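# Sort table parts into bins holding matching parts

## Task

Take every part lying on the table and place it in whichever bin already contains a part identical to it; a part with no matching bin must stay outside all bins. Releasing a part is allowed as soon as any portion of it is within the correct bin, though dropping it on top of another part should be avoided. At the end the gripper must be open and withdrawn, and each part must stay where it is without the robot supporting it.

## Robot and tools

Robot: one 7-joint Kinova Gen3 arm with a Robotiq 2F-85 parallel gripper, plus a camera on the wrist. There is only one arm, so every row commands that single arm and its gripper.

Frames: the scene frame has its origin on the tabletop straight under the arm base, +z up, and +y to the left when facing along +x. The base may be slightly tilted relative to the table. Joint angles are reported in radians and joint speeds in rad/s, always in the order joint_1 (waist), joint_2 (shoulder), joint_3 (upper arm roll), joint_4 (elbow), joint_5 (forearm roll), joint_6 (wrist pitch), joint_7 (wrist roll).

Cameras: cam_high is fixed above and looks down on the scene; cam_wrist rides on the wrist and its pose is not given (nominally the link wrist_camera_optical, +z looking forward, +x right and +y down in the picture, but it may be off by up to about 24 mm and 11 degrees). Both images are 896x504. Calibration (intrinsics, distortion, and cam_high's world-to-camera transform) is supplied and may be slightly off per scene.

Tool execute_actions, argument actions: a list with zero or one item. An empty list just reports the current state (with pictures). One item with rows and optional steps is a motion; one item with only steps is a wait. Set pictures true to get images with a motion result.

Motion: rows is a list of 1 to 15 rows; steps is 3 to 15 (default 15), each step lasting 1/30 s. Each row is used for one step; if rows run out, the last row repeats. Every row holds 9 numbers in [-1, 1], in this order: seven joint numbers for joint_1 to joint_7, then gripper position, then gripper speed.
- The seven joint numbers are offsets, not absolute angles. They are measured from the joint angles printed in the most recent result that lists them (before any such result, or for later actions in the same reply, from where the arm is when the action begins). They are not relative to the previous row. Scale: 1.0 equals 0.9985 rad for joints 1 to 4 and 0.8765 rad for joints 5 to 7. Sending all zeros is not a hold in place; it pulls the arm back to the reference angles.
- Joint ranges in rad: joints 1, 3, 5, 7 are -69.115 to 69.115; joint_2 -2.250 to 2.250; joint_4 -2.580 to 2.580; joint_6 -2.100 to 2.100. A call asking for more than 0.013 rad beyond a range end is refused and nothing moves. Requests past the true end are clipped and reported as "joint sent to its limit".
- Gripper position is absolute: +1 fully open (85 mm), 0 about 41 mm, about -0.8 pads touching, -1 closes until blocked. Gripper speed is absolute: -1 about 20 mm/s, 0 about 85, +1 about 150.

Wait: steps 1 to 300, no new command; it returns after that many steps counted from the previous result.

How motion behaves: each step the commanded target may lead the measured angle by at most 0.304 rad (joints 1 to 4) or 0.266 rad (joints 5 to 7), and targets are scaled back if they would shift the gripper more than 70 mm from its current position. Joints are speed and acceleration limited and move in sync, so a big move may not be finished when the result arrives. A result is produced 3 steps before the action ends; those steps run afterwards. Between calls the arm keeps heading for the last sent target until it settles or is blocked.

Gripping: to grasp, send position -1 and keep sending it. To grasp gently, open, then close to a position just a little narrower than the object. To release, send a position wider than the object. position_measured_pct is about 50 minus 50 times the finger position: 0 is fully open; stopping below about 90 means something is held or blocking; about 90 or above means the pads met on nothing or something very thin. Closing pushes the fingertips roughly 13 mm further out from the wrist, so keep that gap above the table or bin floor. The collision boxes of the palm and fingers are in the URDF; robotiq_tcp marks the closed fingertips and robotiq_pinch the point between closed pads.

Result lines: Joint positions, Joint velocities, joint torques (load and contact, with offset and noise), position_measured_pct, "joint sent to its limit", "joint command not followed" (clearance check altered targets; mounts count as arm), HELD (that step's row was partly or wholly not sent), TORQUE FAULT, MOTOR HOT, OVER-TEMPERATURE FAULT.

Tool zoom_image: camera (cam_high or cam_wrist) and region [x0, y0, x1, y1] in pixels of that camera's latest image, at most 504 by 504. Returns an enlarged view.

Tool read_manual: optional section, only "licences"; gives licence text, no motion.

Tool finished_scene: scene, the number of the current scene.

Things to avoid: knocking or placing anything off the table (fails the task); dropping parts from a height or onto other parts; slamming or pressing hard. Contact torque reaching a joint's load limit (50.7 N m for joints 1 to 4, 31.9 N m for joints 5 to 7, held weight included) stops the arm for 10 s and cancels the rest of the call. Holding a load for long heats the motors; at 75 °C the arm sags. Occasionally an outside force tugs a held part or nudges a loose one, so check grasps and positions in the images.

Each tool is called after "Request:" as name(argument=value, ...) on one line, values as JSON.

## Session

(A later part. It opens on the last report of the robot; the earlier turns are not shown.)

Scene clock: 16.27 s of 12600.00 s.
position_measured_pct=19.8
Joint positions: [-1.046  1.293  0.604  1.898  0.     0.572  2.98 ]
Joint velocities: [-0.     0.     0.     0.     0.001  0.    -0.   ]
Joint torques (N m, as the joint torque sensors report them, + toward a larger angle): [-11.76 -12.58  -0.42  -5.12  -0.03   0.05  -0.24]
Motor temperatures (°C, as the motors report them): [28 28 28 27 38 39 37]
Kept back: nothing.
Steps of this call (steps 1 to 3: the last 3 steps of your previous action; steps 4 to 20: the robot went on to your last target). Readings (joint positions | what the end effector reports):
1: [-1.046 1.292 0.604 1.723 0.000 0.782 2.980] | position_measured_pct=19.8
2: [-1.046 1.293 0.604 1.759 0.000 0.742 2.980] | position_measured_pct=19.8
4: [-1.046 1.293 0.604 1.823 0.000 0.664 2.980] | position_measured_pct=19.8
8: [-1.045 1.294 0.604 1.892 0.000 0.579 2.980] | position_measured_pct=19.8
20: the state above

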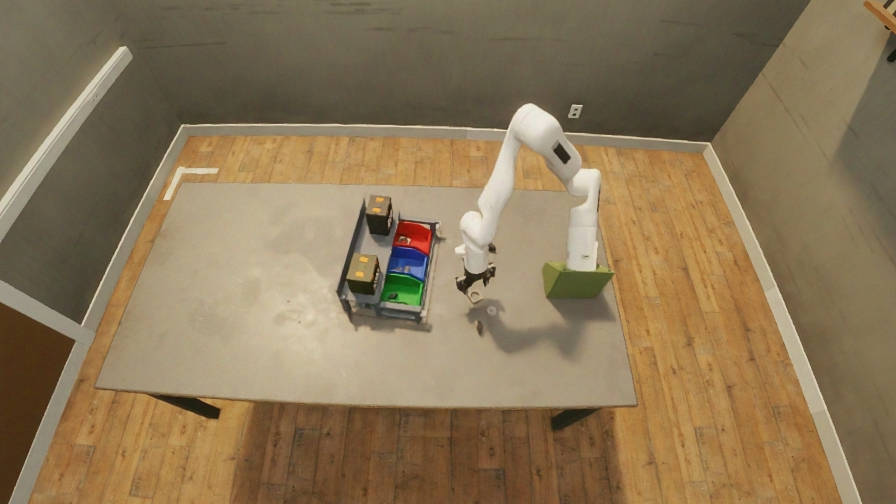

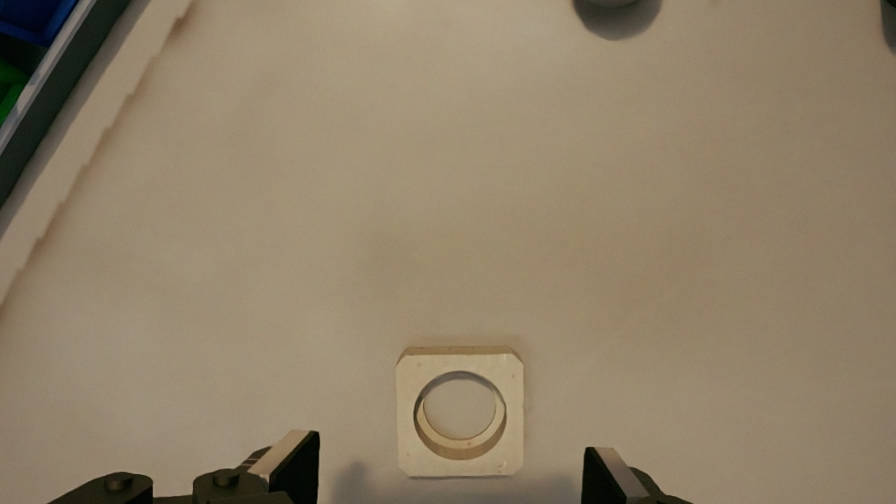

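Request:
execute_actions(actions=[{"rows":[[0.0668,0.0966,-0.015,0.0234,0,-0.16,-0.06,0.4,0]]}])

Request:
execute_actions(actions=[{"steps":8}])

Request:
execute_actions(actions=[{"rows":[[0,0,0,0,0,0,0,-1,0]]}], pictures=true)

Request:
execute_actions(actions=[{"rows":[[-0.0668,-0.0966,0.015,-0.54,0,0.749,0.88,-1,0]]}])

Request:
execute_actions(actions=[{"steps":28}])

Request:
execute_actions(actions=[{"rows":[[0.29,-0.203,0.303,-0.066,0,0.03,0.88,-1,0]]}])

Request:
execute_actions(actions=[{"steps":28}], pictures=true)

Scene clock: 16.97 s of 12600.00 s.
position_measured_pct=29.8
Joint positions: [-0.981  1.387  0.589  1.921  0.     0.432  2.927]
Joint velocities: [ 0.015  0.02   0.001  0.001  0.    -0.001 -0.001]
Joint torques (N m, as the joint torque sensors report them, + toward a larger angle): [-11.62 -13.67  -0.63  -3.81  -0.05   0.14  -0.16]
Motor temperatures (°C, as the motors report them): [28 28 28 27 38 39 37]
Steps of this call (steps 1 to 9: the robot went on to your last target; steps 10 to 21: the first 12 steps of this action). Readings (joint positions | what the end effector reports):
10: [-1.045 1.294 0.604 1.898 0.000 0.571 2.979] | position_measured_pct=19.8
11: [-1.040 1.301 0.603 1.899 0.000 0.564 2.977] | position_measured_pct=20.6
13: [-1.020 1.330 0.599 1.905 0.000 0.525 2.962] | position_measured_pct=24.6
17: [-0.983 1.383 0.590 1.921 0.000 0.438 2.929] | position_measured_pct=29.4
21: the state above

Scene clock: 17.23 s of 12600.00 s.
position_measured_pct=29.8
Joint positions: [-0.979  1.389  0.589  1.921  0.     0.432  2.927]
Joint velocities: [ 0.003  0.002 -0.    -0.001  0.    -0.    -0.001]
Joint torques (N m, as the joint torque sensors report them, + toward a larger angle): [-11.92 -14.18  -0.86  -4.27   0.08   0.1   -0.09]
Motor temperatures (°C, as the motors report them): [28 28 28 27 38 39 37]
Kept back: nothing.
Steps of this call (steps 1 to 3: the last 3 steps of your previous action; steps 4 to 8: the robot went on to your last target). Readings (joint positions | what the end effector reports):
1: [-0.980 1.387 0.589 1.921 0.000 0.432 2.927] | position_measured_pct=29.8
2: [-0.980 1.388 0.589 1.921 0.000 0.432 2.927] | position_measured_pct=29.8
4: [-0.980 1.388 0.589 1.921 0.000 0.432 2.927] | position_measured_pct=29.8
8: the state above

Scene clock: 17.63 s of 12600.00 s.
position_measured_pct=51.6
Joint positions: [-0.981  1.387  0.59   1.921  0.     0.433  2.927]
Joint velocities: [ 0.003 -0.002 -0.     0.001 -0.001 -0.002 -0.001]
Joint torques (N m, as the joint torque sensors report them, + toward a larger angle): [-10.7  -12.32  -0.94  -3.77  -0.15  -0.59  -0.13]
Motor temperatures (°C, as the motors report them): [28 28 28 27 38 39 37]
Steps of this call (steps 1 to 12: the first 12 steps of this action). Readings (joint positions | what the end effector reports):
1: [-0.979 1.389 0.589 1.921 0.000 0.432 2.927] | position_measured_pct=29.8
2: [-0.979 1.389 0.589 1.921 0.000 0.432 2.927] | position_measured_pct=30.6
4: [-0.979 1.389 0.589 1.921 0.000 0.432 2.927] | position_measured_pct=34.5
8: [-0.980 1.388 0.589 1.921 0.000 0.432 2.927] | position_measured_pct=45.6
12: the state above

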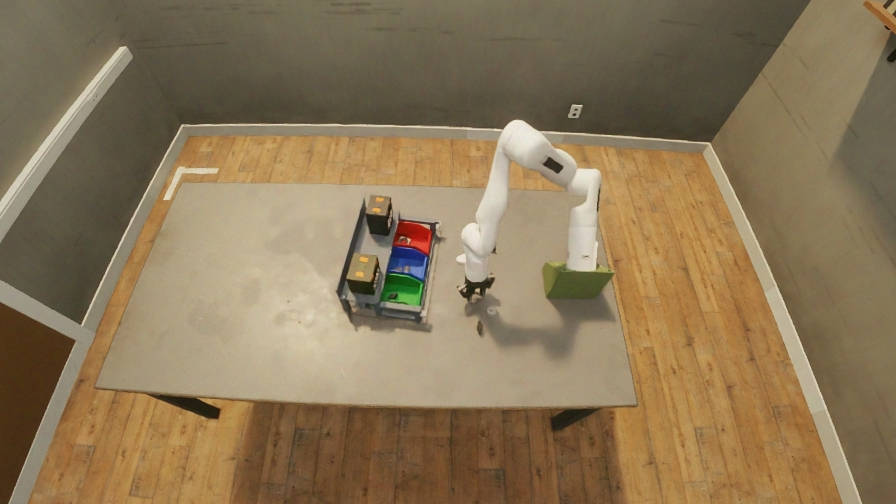

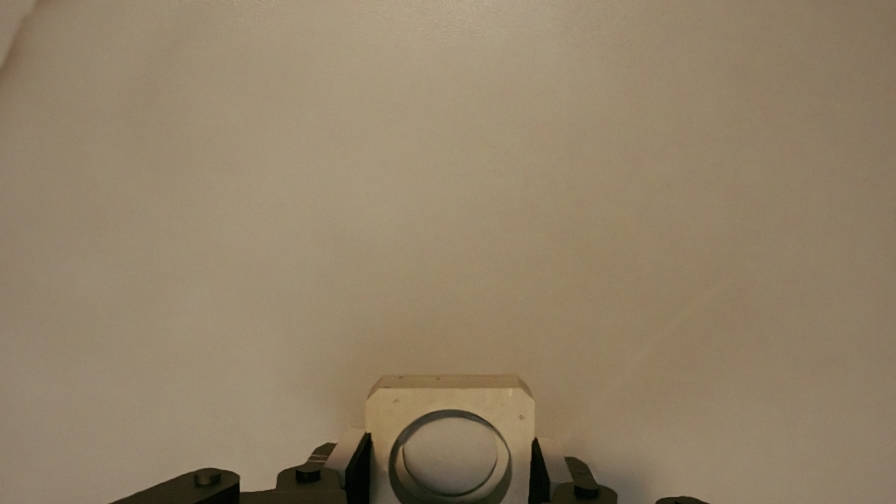

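Scene clock: 18.13 s of 12600.00 s.
position_measured_pct=51.6
Joint positions: [-1.022  1.326  0.599  1.657  0.     0.664  3.158]
Joint velocities: [-0.09  -0.129  0.021 -0.951  0.001  0.831  0.83 ]
Joint torques (N m, as the joint torque sensors report them, + toward a larger angle): [-13.53 -14.96  -1.09  -6.3    0.15  -0.11   0.01]
Motor temperatures (°C, as the motors report them): [28 28 28 27 38 39 37]
Steps of this call (steps 1 to 3: the last 3 steps of your previous action; steps 4 to 15: the first 12 steps of this action, its rows measured from where the robot was after step 3). Readings (joint positions | what the end effector reports):
3: [-0.981 1.387 0.590 1.921 0.000 0.433 2.927] | position_measured_pct=51.6
4: [-0.981 1.387 0.590 1.920 0.000 0.434 2.928] | position_measured_pct=51.6
5: [-0.982 1.385 0.590 1.916 0.000 0.438 2.932] | position_measured_pct=51.6
7: [-0.988 1.377 0.591 1.889 0.000 0.462 2.955] | position_measured_pct=51.6
11: [-1.008 1.347 0.596 1.780 0.000 0.557 3.051] | position_measured_pct=51.6
15: the state above

Scene clock: 19.07 s of 12600.00 s.
position_measured_pct=51.6
Joint positions: [-1.047  1.29   0.605  1.382  0.     1.089  3.699]
Joint velocities: [ 0.     0.001  0.     0.    -0.001 -0.     0.001]
Joint torques (N m, as the joint torque sensors report them, + toward a larger angle): [-14.26 -15.84  -0.83  -8.42  -0.12   0.16  -0.23]
Motor temperatures (°C, as the motors report them): [28 28 28 27 38 39 37]
Kept back: nothing.
Steps of this call (steps 1 to 3: the last 3 steps of your previous action; steps 4 to 28: the robot went on to your last target). Readings (joint positions | what the end effector reports):
1: [-1.025 1.322 0.600 1.625 0.000 0.693 3.187] | position_measured_pct=51.6
2: [-1.028 1.318 0.600 1.592 0.000 0.724 3.218] | position_measured_pct=51.6
4: [-1.034 1.309 0.602 1.526 0.000 0.799 3.294] | position_measured_pct=51.6
8: [-1.043 1.298 0.603 1.440 0.000 0.952 3.456] | position_measured_pct=51.6
28: the state above

Scene clock: 19.47 s of 12600.00 s.
position_measured_pct=51.6
Joint positions: [-0.871  1.167  0.785  1.341 -0.     1.105  3.914]
Joint velocities: [ 0.51  -0.356  0.554 -0.119  0.005  0.047  0.983]
Joint torques (N m, as the joint torque sensors report them, + toward a larger angle): [-16.73 -13.85  -1.36  -7.69  -0.03   0.43  -0.22]
Motor temperatures (°C, as the motors report them): [28 28 28 27 38 39 37]
Steps of this call (steps 1 to 12: the first 12 steps of this action). Readings (joint positions | what the end effector reports):
1: [-1.046 1.290 0.605 1.382 0.000 1.089 3.699] | position_measured_pct=51.6
2: [-1.040 1.285 0.607 1.381 -0.001 1.090 3.704] | position_measured_pct=51.6
4: [-1.013 1.266 0.630 1.375 -0.003 1.092 3.727] | position_measured_pct=51.6
8: [-0.940 1.215 0.710 1.357 -0.001 1.098 3.806] | position_measured_pct=51.6
12: the state above

Scene clock: 20.40 s of 12600.00 s.
position_measured_pct=51.6
Joint positions: [-0.758  1.088  0.907  1.316  0.     1.116  4.47 ]
Joint velocities: [ 0.     0.     0.    -0.001  0.     0.    -0.   ]
Joint torques (N m, as the joint torque sensors report them, + toward a larger angle): [-17.41 -12.07  -0.62  -8.52  -0.21   0.11  -0.18]
Motor temperatures (°C, as the motors report them): [28 28 28 27 38 39 37]
Kept back: nothing.
Steps of this call (steps 1 to 3: the last 3 steps of your previous action; steps 4 to 28: the robot went on to your last target). Readings (joint positions | what the end effector reports):
1: [-0.854 1.155 0.803 1.337 -0.000 1.106 3.949] | position_measured_pct=51.6
2: [-0.839 1.144 0.821 1.333 0.000 1.108 3.986] | position_measured_pct=51.6
4: [-0.812 1.126 0.852 1.328 0.001 1.110 4.067] | position_measured_pct=51.6
8: [-0.781 1.104 0.886 1.321 0.001 1.113 4.230] | position_measured_pct=51.6
28: the state above

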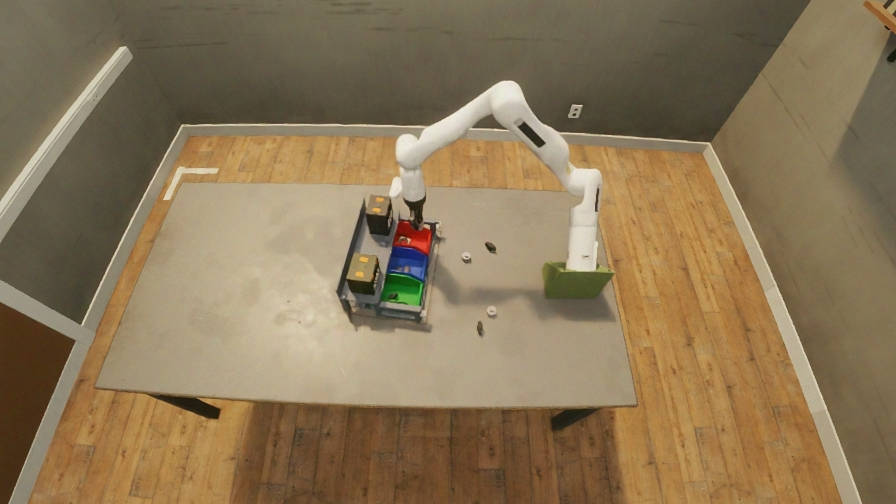

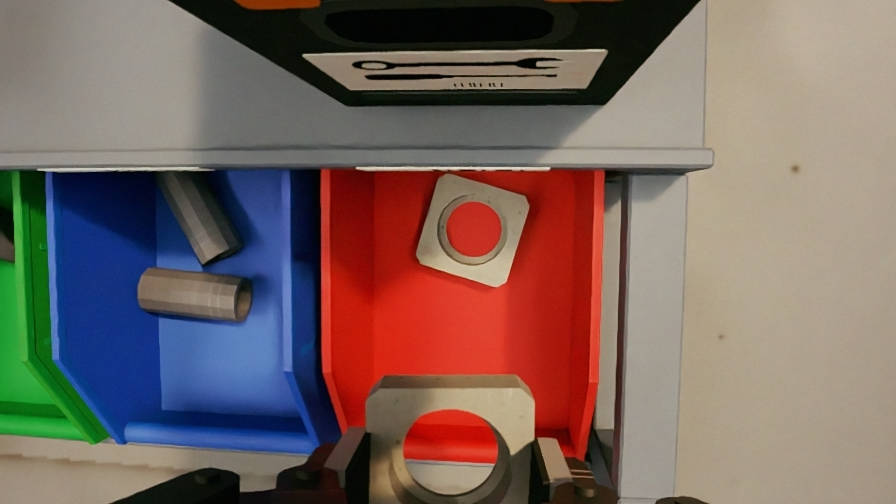

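Request:
execute_actions(actions=[{"rows":[[0.125,0.085,-0.0465,0.04,0,-0.207,0,-1,0]]}])

Request:
execute_actions(actions=[{"steps":8}], pictures=true)

Scene clock: 20.90 s of 12600.00 s.
position_measured_pct=51.6
Joint positions: [-0.636  1.171  0.861  1.357  0.     0.934  4.47 ]
Joint velocities: [ 0.022  0.013 -0.003 -0.014  0.001 -0.009  0.001]
Joint torques (N m, as the joint torque sensors report them, + toward a larger angle): [-17.87 -13.72  -0.59  -7.76  -0.26   0.13  -0.23]
Motor temperatures (°C, as the motors report them): [28 28 28 27 38 39 37]
Steps of this call (steps 1 to 3: the robot went on to your last target; steps 4 to 15: the first 12 steps of this action). Readings (joint positions | what the end effector reports):
4: [-0.756 1.089 0.907 1.316 0.000 1.115 4.470] | position_measured_pct=51.6
5: [-0.750 1.093 0.905 1.317 0.000 1.107 4.470] | position_measured_pct=51.6
7: [-0.721 1.112 0.895 1.324 0.000 1.069 4.470] | position_measured_pct=51.6
11: [-0.647 1.163 0.866 1.352 0.001 0.955 4.470] | position_measured_pct=51.6
15: the state above

Scene clock: 21.17 s of 12600.00 s.
position_measured_pct=51.6
Joint positions: [-0.633  1.172  0.861  1.356  0.     0.934  4.47 ]
Joint velocities: [ 0.001  0.002 -0.     0.     0.001 -0.     0.   ]
Joint torques (N m, as the joint torque sensors report them, + toward a larger angle): [-18.2  -13.36  -0.61  -7.07  -0.09  -0.09  -0.35]
Motor temperatures (°C, as the motors report them): [28 28 28 27 38 39 37]
Kept back: nothing.
Steps of this call (steps 1 to 3: the last 3 steps of your previous action; steps 4 to 8: the robot went on to your last target). Readings (joint positions | what the end effector reports):
1: [-0.635 1.171 0.861 1.356 0.000 0.934 4.470] | position_measured_pct=51.6
2: [-0.635 1.172 0.861 1.356 0.000 0.934 4.470] | position_measured_pct=51.6
4: [-0.634 1.172 0.861 1.356 0.000 0.934 4.470] | position_measured_pct=51.6
8: the state above

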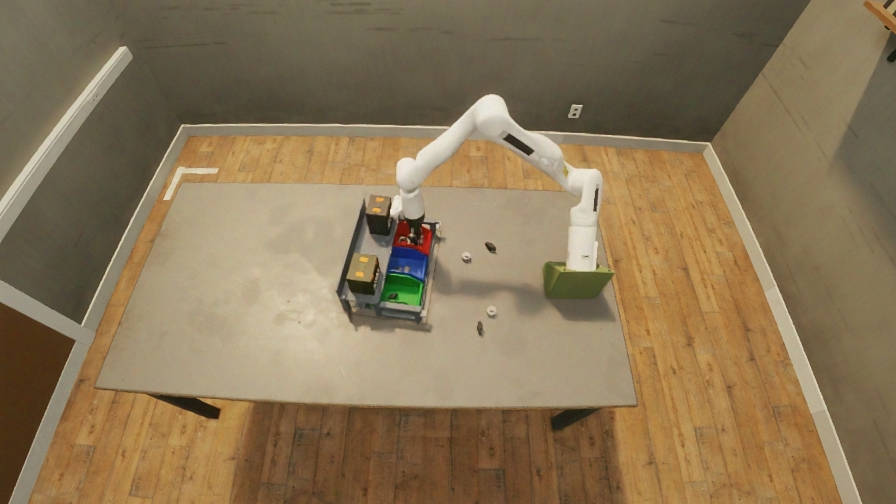

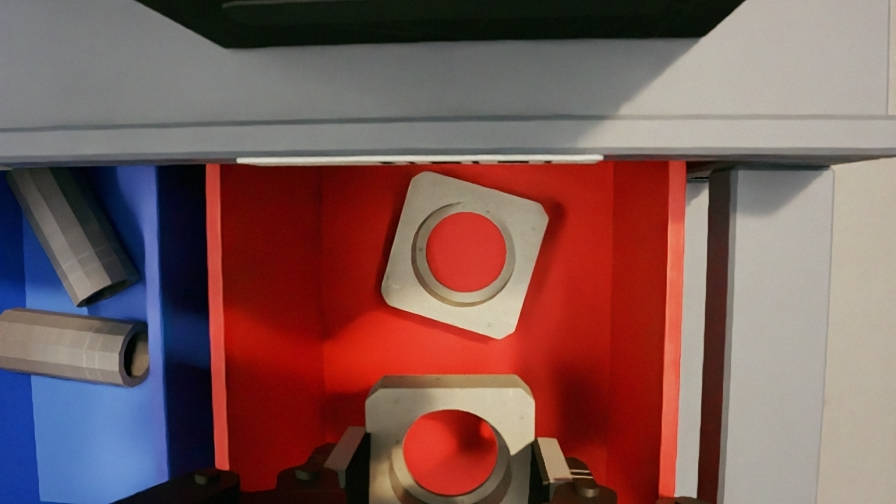

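Request:
execute_actions(actions=[{"rows":[[0,0,0,0.03,0,-0.034,0,-1,0]],"steps":10}])

Request:
execute_actions(actions=[{"rows":[[0,0,0,0,0,0,0,0.25,0]],"steps":10}])

Request:
execute_actions(actions=[{"rows":[[-0.125,-0.085,0.0465,-0.07,0,0.241,0,0.25,0]]}])

Request:
execute_actions(actions=[{"steps":8}])

Request:
execute_actions(actions=[{"rows":[[-0.271,-0.107,0.061,0.3,0,-0.056,-0.2,0.1,0]]}])

Request:
execute_actions(actions=[{"steps":15}])

Request:
execute_actions(actions=[{"rows":[[0,0,0,0.7355,0,-0.838,-0.45,0.1,0]]}])

Request:
execute_actions(actions=[{"steps":26}], pictures=true)

Scene clock: 21.67 s of 12600.00 s.
position_measured_pct=51.6
Joint positions: [-0.633  1.173  0.861  1.386  0.     0.905  4.47 ]
Joint velocities: [-0.002 -0.001  0.001  0.007  0.001 -0.01   0.   ]
Joint torques (N m, as the joint torque sensors report them, + toward a larger angle): [-18.42 -13.27  -1.    -7.36   0.    -0.41  -0.32]
Motor temperatures (°C, as the motors report them): [28 28 28 27 38 39 37]
Steps of this call (steps 1 to 8: the robot went on to your last target; steps 9 to 15: the first 7 steps of this action). Readings (joint positions | what the end effector reports):
9: [-0.633 1.173 0.861 1.357 0.000 0.933 4.470] | position_measured_pct=51.6
10: [-0.633 1.172 0.861 1.362 0.000 0.928 4.470] | position_measured_pct=51.6
12: [-0.634 1.172 0.861 1.380 0.000 0.911 4.470] | position_measured_pct=51.6
15: the state above

Scene clock: 22.00 s of 12600.00 s.
position_measured_pct=39.7
Joint positions: [-0.634  1.173  0.86   1.385  0.     0.904  4.47 ]
Joint velocities: [ 0.001 -0.002  0.011  0.001  0.008  0.001 -0.001]
Joint torques (N m, as the joint torque sensors report them, + toward a larger angle): [-16.65 -12.71  -0.25  -6.83   0.16   0.41  -0.18]
Motor temperatures (°C, as the motors report them): [28 28 28 27 38 39 37]
Steps of this call (steps 1 to 3: the last 3 steps of your previous action; steps 4 to 10: the first 7 steps of this action, its rows measured from where the robot was after step 3). Readings (joint positions | what the end effector reports):
3: [-0.633 1.173 0.861 1.386 0.000 0.904 4.470] | position_measured_pct=51.6
4: [-0.633 1.173 0.861 1.386 0.000 0.904 4.470] | position_measured_pct=51.6
5: [-0.633 1.173 0.861 1.386 0.000 0.904 4.470] | position_measured_pct=51.6
7: [-0.633 1.173 0.861 1.386 0.000 0.904 4.470] | position_measured_pct=46.8
10: the state above

Scene clock: 22.50 s of 12600.00 s.
position_measured_pct=37.7
Joint positions: [-0.756  1.089  0.907  1.315  0.     1.115  4.47 ]
Joint velocities: [-0.021 -0.015  0.004  0.011  0.001  0.01  -0.   ]
Joint torques (N m, as the joint torque sensors report them, + toward a larger angle): [-16.58 -11.85  -0.61  -8.54   0.     0.43  -0.14]
Motor temperatures (°C, as the motors report them): [28 28 28 27 38 39 37]
Steps of this call (steps 1 to 3: the last 3 steps of your previous action; steps 4 to 15: the first 12 steps of this action, its rows measured from where the robot was after step 3). Readings (joint positions | what the end effector reports):
3: [-0.634 1.172 0.860 1.386 0.000 0.904 4.470] | position_measured_pct=38.1
4: [-0.635 1.171 0.861 1.385 0.000 0.906 4.470] | position_measured_pct=37.7
5: [-0.641 1.167 0.863 1.383 0.000 0.914 4.470] | position_measured_pct=37.7
7: [-0.670 1.148 0.873 1.370 0.000 0.959 4.470] | position_measured_pct=37.7
11: [-0.743 1.098 0.900 1.323 0.000 1.089 4.470] | position_measured_pct=37.7
15: the state above

Scene clock: 22.77 s of 12600.00 s.
position_measured_pct=37.7
Joint positions: [-0.759  1.088  0.907  1.316  0.     1.116  4.47 ]
Joint velocities: [-0.001 -0.003  0.     0.    -0.    -0.     0.003]
Joint torques (N m, as the joint torque sensors report them, + toward a larger angle): [-16.74 -11.42  -0.72  -7.91   0.12  -0.03  -0.13]
Motor temperatures (°C, as the motors report them): [28 28 28 27 38 39 37]
Kept back: nothing.
Steps of this call (steps 1 to 3: the last 3 steps of your previous action; steps 4 to 8: the robot went on to your last target). Readings (joint positions | what the end effector reports):
1: [-0.756 1.089 0.907 1.315 0.000 1.116 4.470] | position_measured_pct=37.7
2: [-0.757 1.089 0.907 1.315 0.000 1.116 4.470] | position_measured_pct=37.7
4: [-0.758 1.088 0.907 1.316 0.000 1.116 4.470] | position_measured_pct=37.7
8: the state above

Scene clock: 23.17 s of 12600.00 s.
position_measured_pct=45.2
Joint positions: [-0.996  0.994  0.96   1.58  -0.     1.072  4.314]
Joint velocities: [-0.451 -0.177  0.116  0.568  0.002 -0.074 -0.337]
Joint torques (N m, as the joint torque sensors report them, + toward a larger angle): [-11.76  -8.64  -0.36  -8.7    0.41  -0.46  -0.24]
Motor temperatures (°C, as the motors report them): [28 28 28 27 38 39 37]
Steps of this call (steps 1 to 12: the first 12 steps of this action). Readings (joint positions | what the end effector reports):
1: [-0.760 1.087 0.907 1.317 0.000 1.115 4.470] | position_measured_pct=37.7
2: [-0.766 1.085 0.908 1.323 0.001 1.113 4.467] | position_measured_pct=38.1
4: [-0.793 1.074 0.914 1.350 0.001 1.106 4.451] | position_measured_pct=42.1
8: [-0.902 1.031 0.938 1.467 0.000 1.086 4.382] | position_measured_pct=44.8
12: the state above

Scene clock: 23.67 s of 12600.00 s.
position_measured_pct=45.2
Joint positions: [-1.029  0.981  0.968  1.615  0.     1.067  4.295]
Joint velocities: [-0.002 -0.001  0.001  0.001 -0.    -0.     0.001]
Joint torques (N m, as the joint torque sensors report them, + toward a larger angle): [-13.74  -8.3   -1.15  -7.79   0.05   0.18  -0.25]
Motor temperatures (°C, as the motors report them): [28 28 28 27 38 39 37]
Kept back: nothing.
Steps of this call (steps 1 to 3: the last 3 steps of your previous action; steps 4 to 15: the robot went on to your last target). Readings (joint positions | what the end effector reports):
1: [-1.009 0.989 0.963 1.596 -0.000 1.070 4.305] | position_measured_pct=45.2
2: [-1.017 0.986 0.965 1.606 -0.000 1.068 4.299] | position_measured_pct=45.2
4: [-1.022 0.984 0.967 1.613 -0.000 1.067 4.295] | position_measured_pct=45.2
8: [-1.027 0.982 0.968 1.615 0.000 1.067 4.295] | position_measured_pct=45.2
15: the state above

Scene clock: 24.07 s of 12600.00 s.
position_measured_pct=45.2
Joint positions: [-1.029  0.981  0.968  1.917  0.     0.801  4.043]
Joint velocities: [ 0.003  0.002 -0.     1.108  0.001 -0.973 -0.693]
Joint torques (N m, as the joint torque sensors report them, + toward a larger angle): [-12.45  -7.45  -0.62  -6.04   0.15   0.63   0.01]
Motor temperatures (°C, as the motors report them): [28 28 28 27 38 39 37]
Steps of this call (steps 1 to 12: the first 12 steps of this action). Readings (joint positions | what the end effector reports):
1: [-1.029 0.981 0.968 1.616 0.000 1.066 4.294] | position_measured_pct=45.2
2: [-1.029 0.981 0.968 1.621 0.000 1.061 4.290] | position_measured_pct=45.2
4: [-1.030 0.980 0.968 1.648 0.000 1.038 4.267] | position_measured_pct=45.2
8: [-1.030 0.980 0.967 1.768 0.000 0.932 4.161] | position_measured_pct=45.2
12: the state above

Scene clock: 24.93 s of 12600.00 s.
position_measured_pct=45.2
Joint positions: [-1.029  0.981  0.968  2.35   0.     0.332  3.9  ]
Joint velocities: [-0.001  0.     0.    -0.    -0.001 -0.     0.001]
Joint torques (N m, as the joint torque sensors report them, + toward a larger angle): [-9.73 -5.9  -0.69 -2.46  0.11  0.36 -0.08]
Motor temperatures (°C, as the motors report them): [28 28 28 27 38 39 37]
Kept back: nothing.
Steps of this call (steps 1 to 3: the last 3 steps of your previous action; steps 4 to 26: the robot went on to your last target). Readings (joint positions | what the end effector reports):
1: [-1.029 0.981 0.968 1.954 0.000 0.769 4.021] | position_measured_pct=45.2
2: [-1.029 0.981 0.968 1.991 0.000 0.736 4.003] | position_measured_pct=45.2
4: [-1.029 0.981 0.968 2.065 0.000 0.671 3.974] | position_measured_pct=45.2
8: [-1.029 0.981 0.968 2.211 0.000 0.525 3.935] | position_measured_pct=45.2
26: the state above

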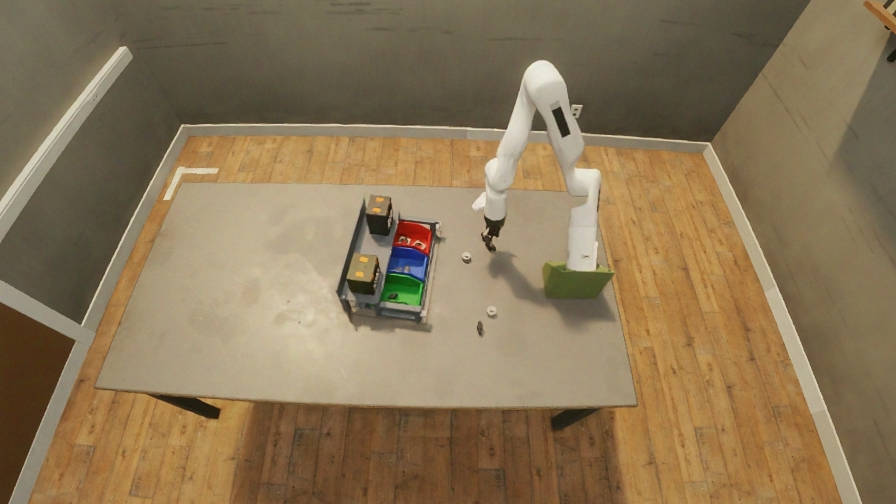

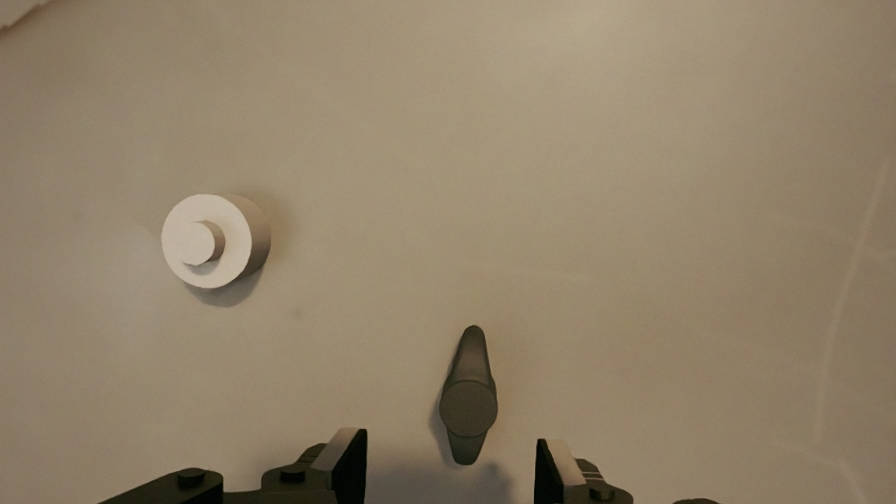

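Request:
execute_actions(actions=[{"rows":[[0.1768,0.0936,-0.0667,0.024,0,-0.228,0.03,0.1,0]]}])

Request:
execute_actions(actions=[{"steps":10}])

Request:
execute_actions(actions=[{"rows":[[0,0,0,0,0,0,0,-1,0.3]]}], pictures=true)

Request:
execute_actions(actions=[{"rows":[[-0.1768,-0.0936,0.0667,-0.76,0,0.99,-0.78,-1,0]]}])

Request:
execute_actions(actions=[{"steps":32}])

Request:
execute_actions(actions=[{"rows":[[0.1,0.2,-0.13,-0.4,0,0.2,-0.39,-1,0]]}])

Request:
execute_actions(actions=[{"steps":18}])

Request:
execute_actions(actions=[{"rows":[[0.178,0.269,-0.162,-0.399,0,0.203,-0.39,-1,0]]}])

Request:
execute_actions(actions=[{"steps":18}], pictures=true)

Scene clock: 25.67 s of 12600.00 s.
position_measured_pct=45.2
Joint positions: [-0.86   1.07   0.901  2.373  0.     0.133  3.927]
Joint velocities: [ 0.03   0.015 -0.017 -0.    -0.002 -0.04   0.003]
Joint torques (N m, as the joint torque sensors report them, + toward a larger angle): [-11.33  -7.6   -0.13  -0.66   0.09   0.66  -0.56]
Motor temperatures (°C, as the motors report them): [28 28 28 27 38 39 37]
Steps of this call (steps 1 to 10: the robot went on to your last target; steps 11 to 22: the first 12 steps of this action). Readings (joint positions | what the end effector reports):
11: [-1.027 0.982 0.967 2.350 0.000 0.331 3.900] | position_measured_pct=45.2
12: [-1.020 0.986 0.965 2.350 0.000 0.325 3.901] | position_measured_pct=45.2
14: [-0.989 1.002 0.955 2.354 0.000 0.295 3.905] | position_measured_pct=45.2
18: [-0.892 1.054 0.917 2.368 0.000 0.180 3.920] | position_measured_pct=45.2
22: the state above

Scene clock: 26.00 s of 12600.00 s.
position_measured_pct=45.2
Joint positions: [-0.853  1.074  0.901  2.374  0.     0.132  3.927]
Joint velocities: [ 0.004  0.003 -0.     0.     0.001 -0.    -0.001]
Joint torques (N m, as the joint torque sensors report them, + toward a larger angle): [-10.67  -7.48  -0.54  -0.61   0.18   0.03  -0.19]
Motor temperatures (°C, as the motors report them): [28 28 28 27 38 39 37]
Kept back: nothing.
Steps of this call (steps 1 to 3: the last 3 steps of your previous action; steps 4 to 10: the robot went on to your last target). Readings (joint positions | what the end effector reports):
1: [-0.859 1.071 0.901 2.373 0.000 0.132 3.927] | position_measured_pct=45.2
2: [-0.857 1.072 0.901 2.373 0.000 0.132 3.927] | position_measured_pct=45.2
4: [-0.855 1.073 0.901 2.373 0.000 0.132 3.927] | position_measured_pct=45.2
8: [-0.853 1.074 0.901 2.374 0.000 0.132 3.927] | position_measured_pct=45.2
10: the state above

Scene clock: 26.40 s of 12600.00 s.
position_measured_pct=75.4
Joint positions: [-0.854  1.073  0.901  2.374  0.     0.133  3.927]
Joint velocities: [ 0.001 -0.    -0.     0.001  0.    -0.004  0.001]
Joint torques (N m, as the joint torque sensors report them, + toward a larger angle): [-9.52 -5.93 -1.08 -0.88 -0.01 -0.44 -0.28]
Motor temperatures (°C, as the motors report them): [28 28 28 27 38 39 37]
Steps of this call (steps 1 to 12: the first 12 steps of this action). Readings (joint positions | what the end effector reports):
1: [-0.853 1.074 0.901 2.374 0.000 0.132 3.927] | position_measured_pct=45.2
2: [-0.853 1.074 0.901 2.374 0.000 0.132 3.927] | position_measured_pct=45.6
4: [-0.853 1.074 0.901 2.374 0.000 0.132 3.927] | position_measured_pct=50.8
8: [-0.853 1.074 0.901 2.374 0.000 0.132 3.927] | position_measured_pct=64.7
12: the state above

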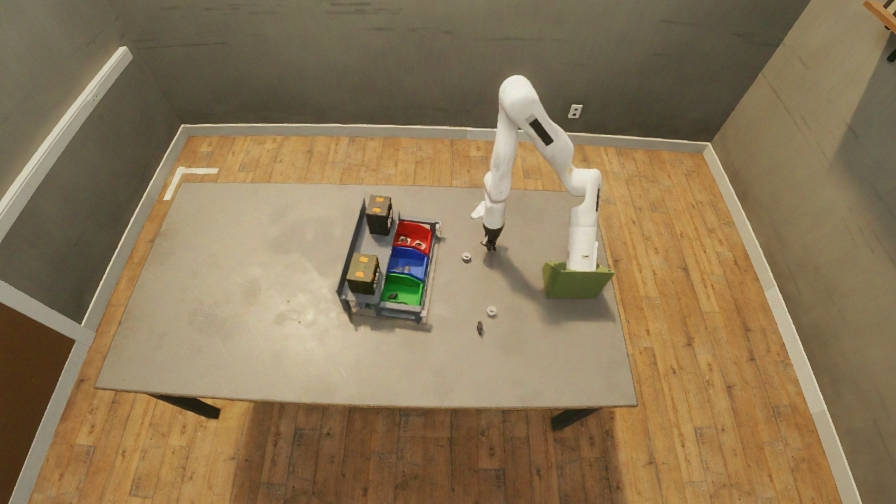

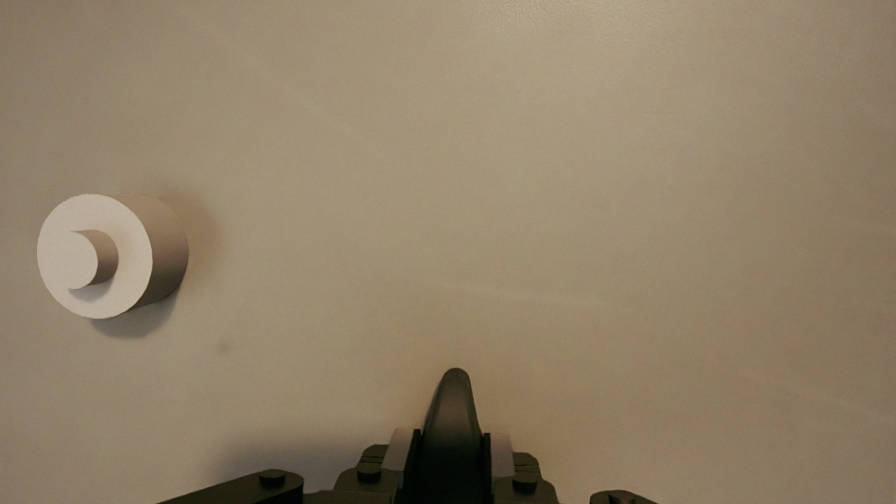

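Scene clock: 26.90 s of 12600.00 s.
position_measured_pct=75.8
Joint positions: [-0.965  1.015  0.943  2.116  0.     0.359  3.701]
Joint velocities: [-0.229 -0.121  0.091 -0.922 -0.001  0.806 -0.806]
Joint torques (N m, as the joint torque sensors report them, + toward a larger angle): [-12.4   -7.49  -0.48  -3.97   0.2   -0.27  -0.2 ]
Motor temperatures (°C, as the motors report them): [28 28 28 27 38 39 37]
Steps of this call (steps 1 to 3: the last 3 steps of your previous action; steps 4 to 15: the first 12 steps of this action, its rows measured from where the robot was after step 3). Readings (joint positions | what the end effector reports):
3: [-0.854 1.073 0.901 2.374 0.000 0.133 3.927] | position_measured_pct=75.8
4: [-0.855 1.073 0.902 2.373 0.000 0.134 3.926] | position_measured_pct=75.8
5: [-0.859 1.071 0.903 2.368 0.000 0.138 3.922] | position_measured_pct=75.8
7: [-0.876 1.062 0.908 2.342 0.000 0.162 3.898] | position_measured_pct=75.8
11: [-0.928 1.034 0.928 2.235 0.000 0.255 3.805] | position_measured_pct=75.8
15: the state above

Scene clock: 27.97 s of 12600.00 s.
position_measured_pct=75.8
Joint positions: [-1.031  0.98   0.968  1.615  0.     1.001  3.243]
Joint velocities: [ 0.001  0.001 -0.    -0.001 -0.001  0.    -0.   ]
Joint torques (N m, as the joint torque sensors report them, + toward a larger angle): [-13.86  -8.09  -0.76  -8.11   0.22   0.16  -0.36]
Motor temperatures (°C, as the motors report them): [28 28 28 27 38 39 37]
Kept back: nothing.
Steps of this call (steps 1 to 3: the last 3 steps of your previous action; steps 4 to 32: the robot went on to your last target). Readings (joint positions | what the end effector reports):
1: [-0.972 1.011 0.946 2.085 0.000 0.387 3.674] | position_measured_pct=75.8
2: [-0.979 1.007 0.949 2.053 0.000 0.414 3.646] | position_measured_pct=75.8
4: [-0.990 1.001 0.953 1.989 0.000 0.470 3.590] | position_measured_pct=75.8
8: [-1.006 0.993 0.960 1.856 0.000 0.588 3.473] | position_measured_pct=75.8
32: the state above

Scene clock: 28.37 s of 12600.00 s.
position_measured_pct=75.8
Joint positions: [-0.951  1.138  0.864  1.312  0.     1.14   2.982]
Joint velocities: [ 0.177  0.376 -0.27  -0.949 -0.001  0.347 -0.808]
Joint torques (N m, as the joint torque sensors report them, + toward a larger angle): [-15.06 -13.02  -0.3   -8.3    0.11   0.57  -0.34]
Motor temperatures (°C, as the motors report them): [28 28 28 27 38 39 37]
Steps of this call (steps 1 to 12: the first 12 steps of this action). Readings (joint positions | what the end effector reports):
1: [-1.030 0.981 0.968 1.614 0.000 1.001 3.242] | position_measured_pct=75.8
2: [-1.027 0.985 0.966 1.608 0.000 1.004 3.238] | position_measured_pct=75.8
4: [-1.017 1.005 0.956 1.581 0.001 1.020 3.215] | position_measured_pct=75.8
8: [-0.980 1.078 0.908 1.460 0.001 1.084 3.109] | position_measured_pct=75.8
12: the state above

Scene clock: 28.97 s of 12600.00 s.
position_measured_pct=75.8
Joint positions: [-0.931  1.179  0.838  1.216  0.     1.176  2.901]
Joint velocities: [ 0.     0.001  0.    -0.    -0.001  0.     0.001]
Joint torques (N m, as the joint torque sensors report them, + toward a larger angle): [-16.53 -13.02   0.01  -9.11   0.22  -0.02  -0.3 ]
Motor temperatures (°C, as the motors report them): [28 28 28 27 38 39 37]
Kept back: nothing.
Steps of this call (steps 1 to 3: the last 3 steps of your previous action; steps 4 to 18: the robot went on to your last target). Readings (joint positions | what the end effector reports):
1: [-0.946 1.150 0.856 1.283 0.000 1.150 2.957] | position_measured_pct=75.8
2: [-0.941 1.159 0.849 1.259 -0.000 1.159 2.937] | position_measured_pct=75.8
4: [-0.936 1.172 0.840 1.228 -0.000 1.171 2.910] | position_measured_pct=75.8
8: [-0.933 1.177 0.838 1.216 0.000 1.176 2.901] | position_measured_pct=75.8
18: the state above

Scene clock: 29.37 s of 12600.00 s.
position_measured_pct=75.8
Joint positions: [-0.789  1.394  0.708  0.91   0.     1.318  2.637]
Joint velocities: [ 0.329  0.515 -0.345 -0.926 -0.003  0.365 -0.808]
Joint torques (N m, as the joint torque sensors report them, + toward a larger angle): [-18.13 -19.09   0.07  -9.37   0.1    0.76  -0.18]
Motor temperatures (°C, as the motors report them): [28 28 28 27 38 39 37]
Steps of this call (steps 1 to 12: the first 12 steps of this action). Readings (joint positions | what the end effector reports):
1: [-0.930 1.181 0.838 1.214 0.000 1.177 2.900] | position_measured_pct=75.8
2: [-0.926 1.186 0.836 1.208 0.001 1.180 2.896] | position_measured_pct=75.8
4: [-0.908 1.212 0.823 1.180 0.001 1.195 2.873] | position_measured_pct=75.8
8: [-0.844 1.308 0.765 1.060 0.000 1.258 2.768] | position_measured_pct=75.8
12: the state above

Scene clock: 29.97 s of 12600.00 s.
position_measured_pct=75.8
Joint positions: [-0.753  1.448  0.676  0.817  0.     1.354  2.559]
Joint velocities: [ 0.     0.002  0.    -0.    -0.001 -0.     0.001]
Joint torques (N m, as the joint torque sensors report them, + toward a larger angle): [-18.64 -17.96  -0.52  -8.94  -0.15   0.29  -0.25]
Motor temperatures (°C, as the motors report them): [28 28 28 27 38 39 37]
Kept back: nothing.
Steps of this call (steps 1 to 3: the last 3 steps of your previous action; steps 4 to 18: the robot went on to your last target). Readings (joint positions | what the end effector reports):
1: [-0.779 1.410 0.698 0.881 -0.000 1.329 2.612] | position_measured_pct=75.8
2: [-0.771 1.423 0.689 0.858 -0.000 1.338 2.592] | position_measured_pct=75.8
4: [-0.760 1.439 0.679 0.829 -0.000 1.350 2.566] | position_measured_pct=75.8
8: [-0.756 1.445 0.676 0.818 0.000 1.354 2.559] | position_measured_pct=75.8
18: the state above

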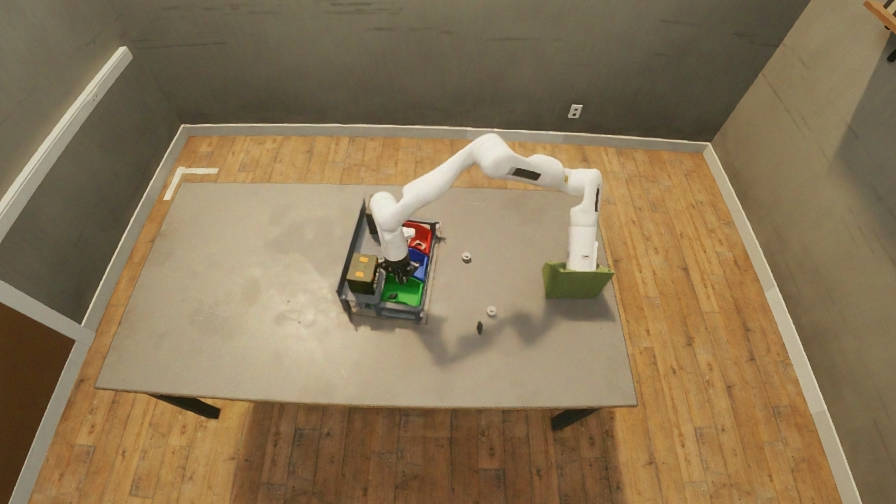

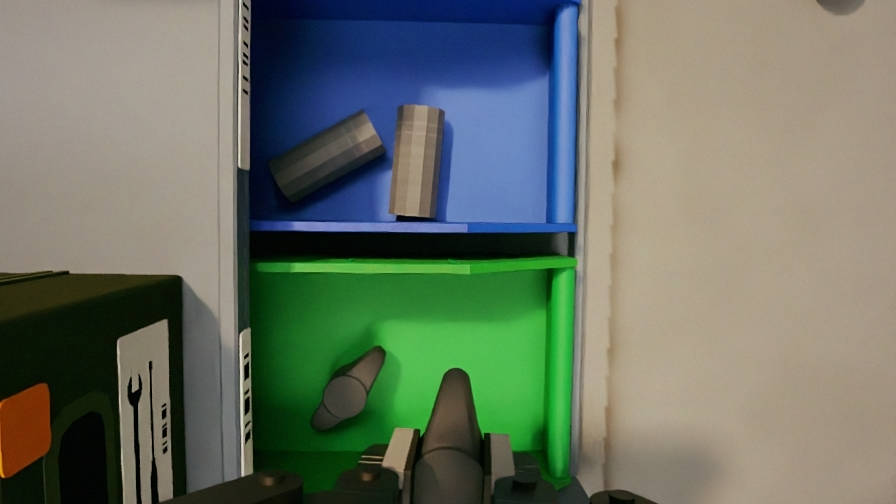

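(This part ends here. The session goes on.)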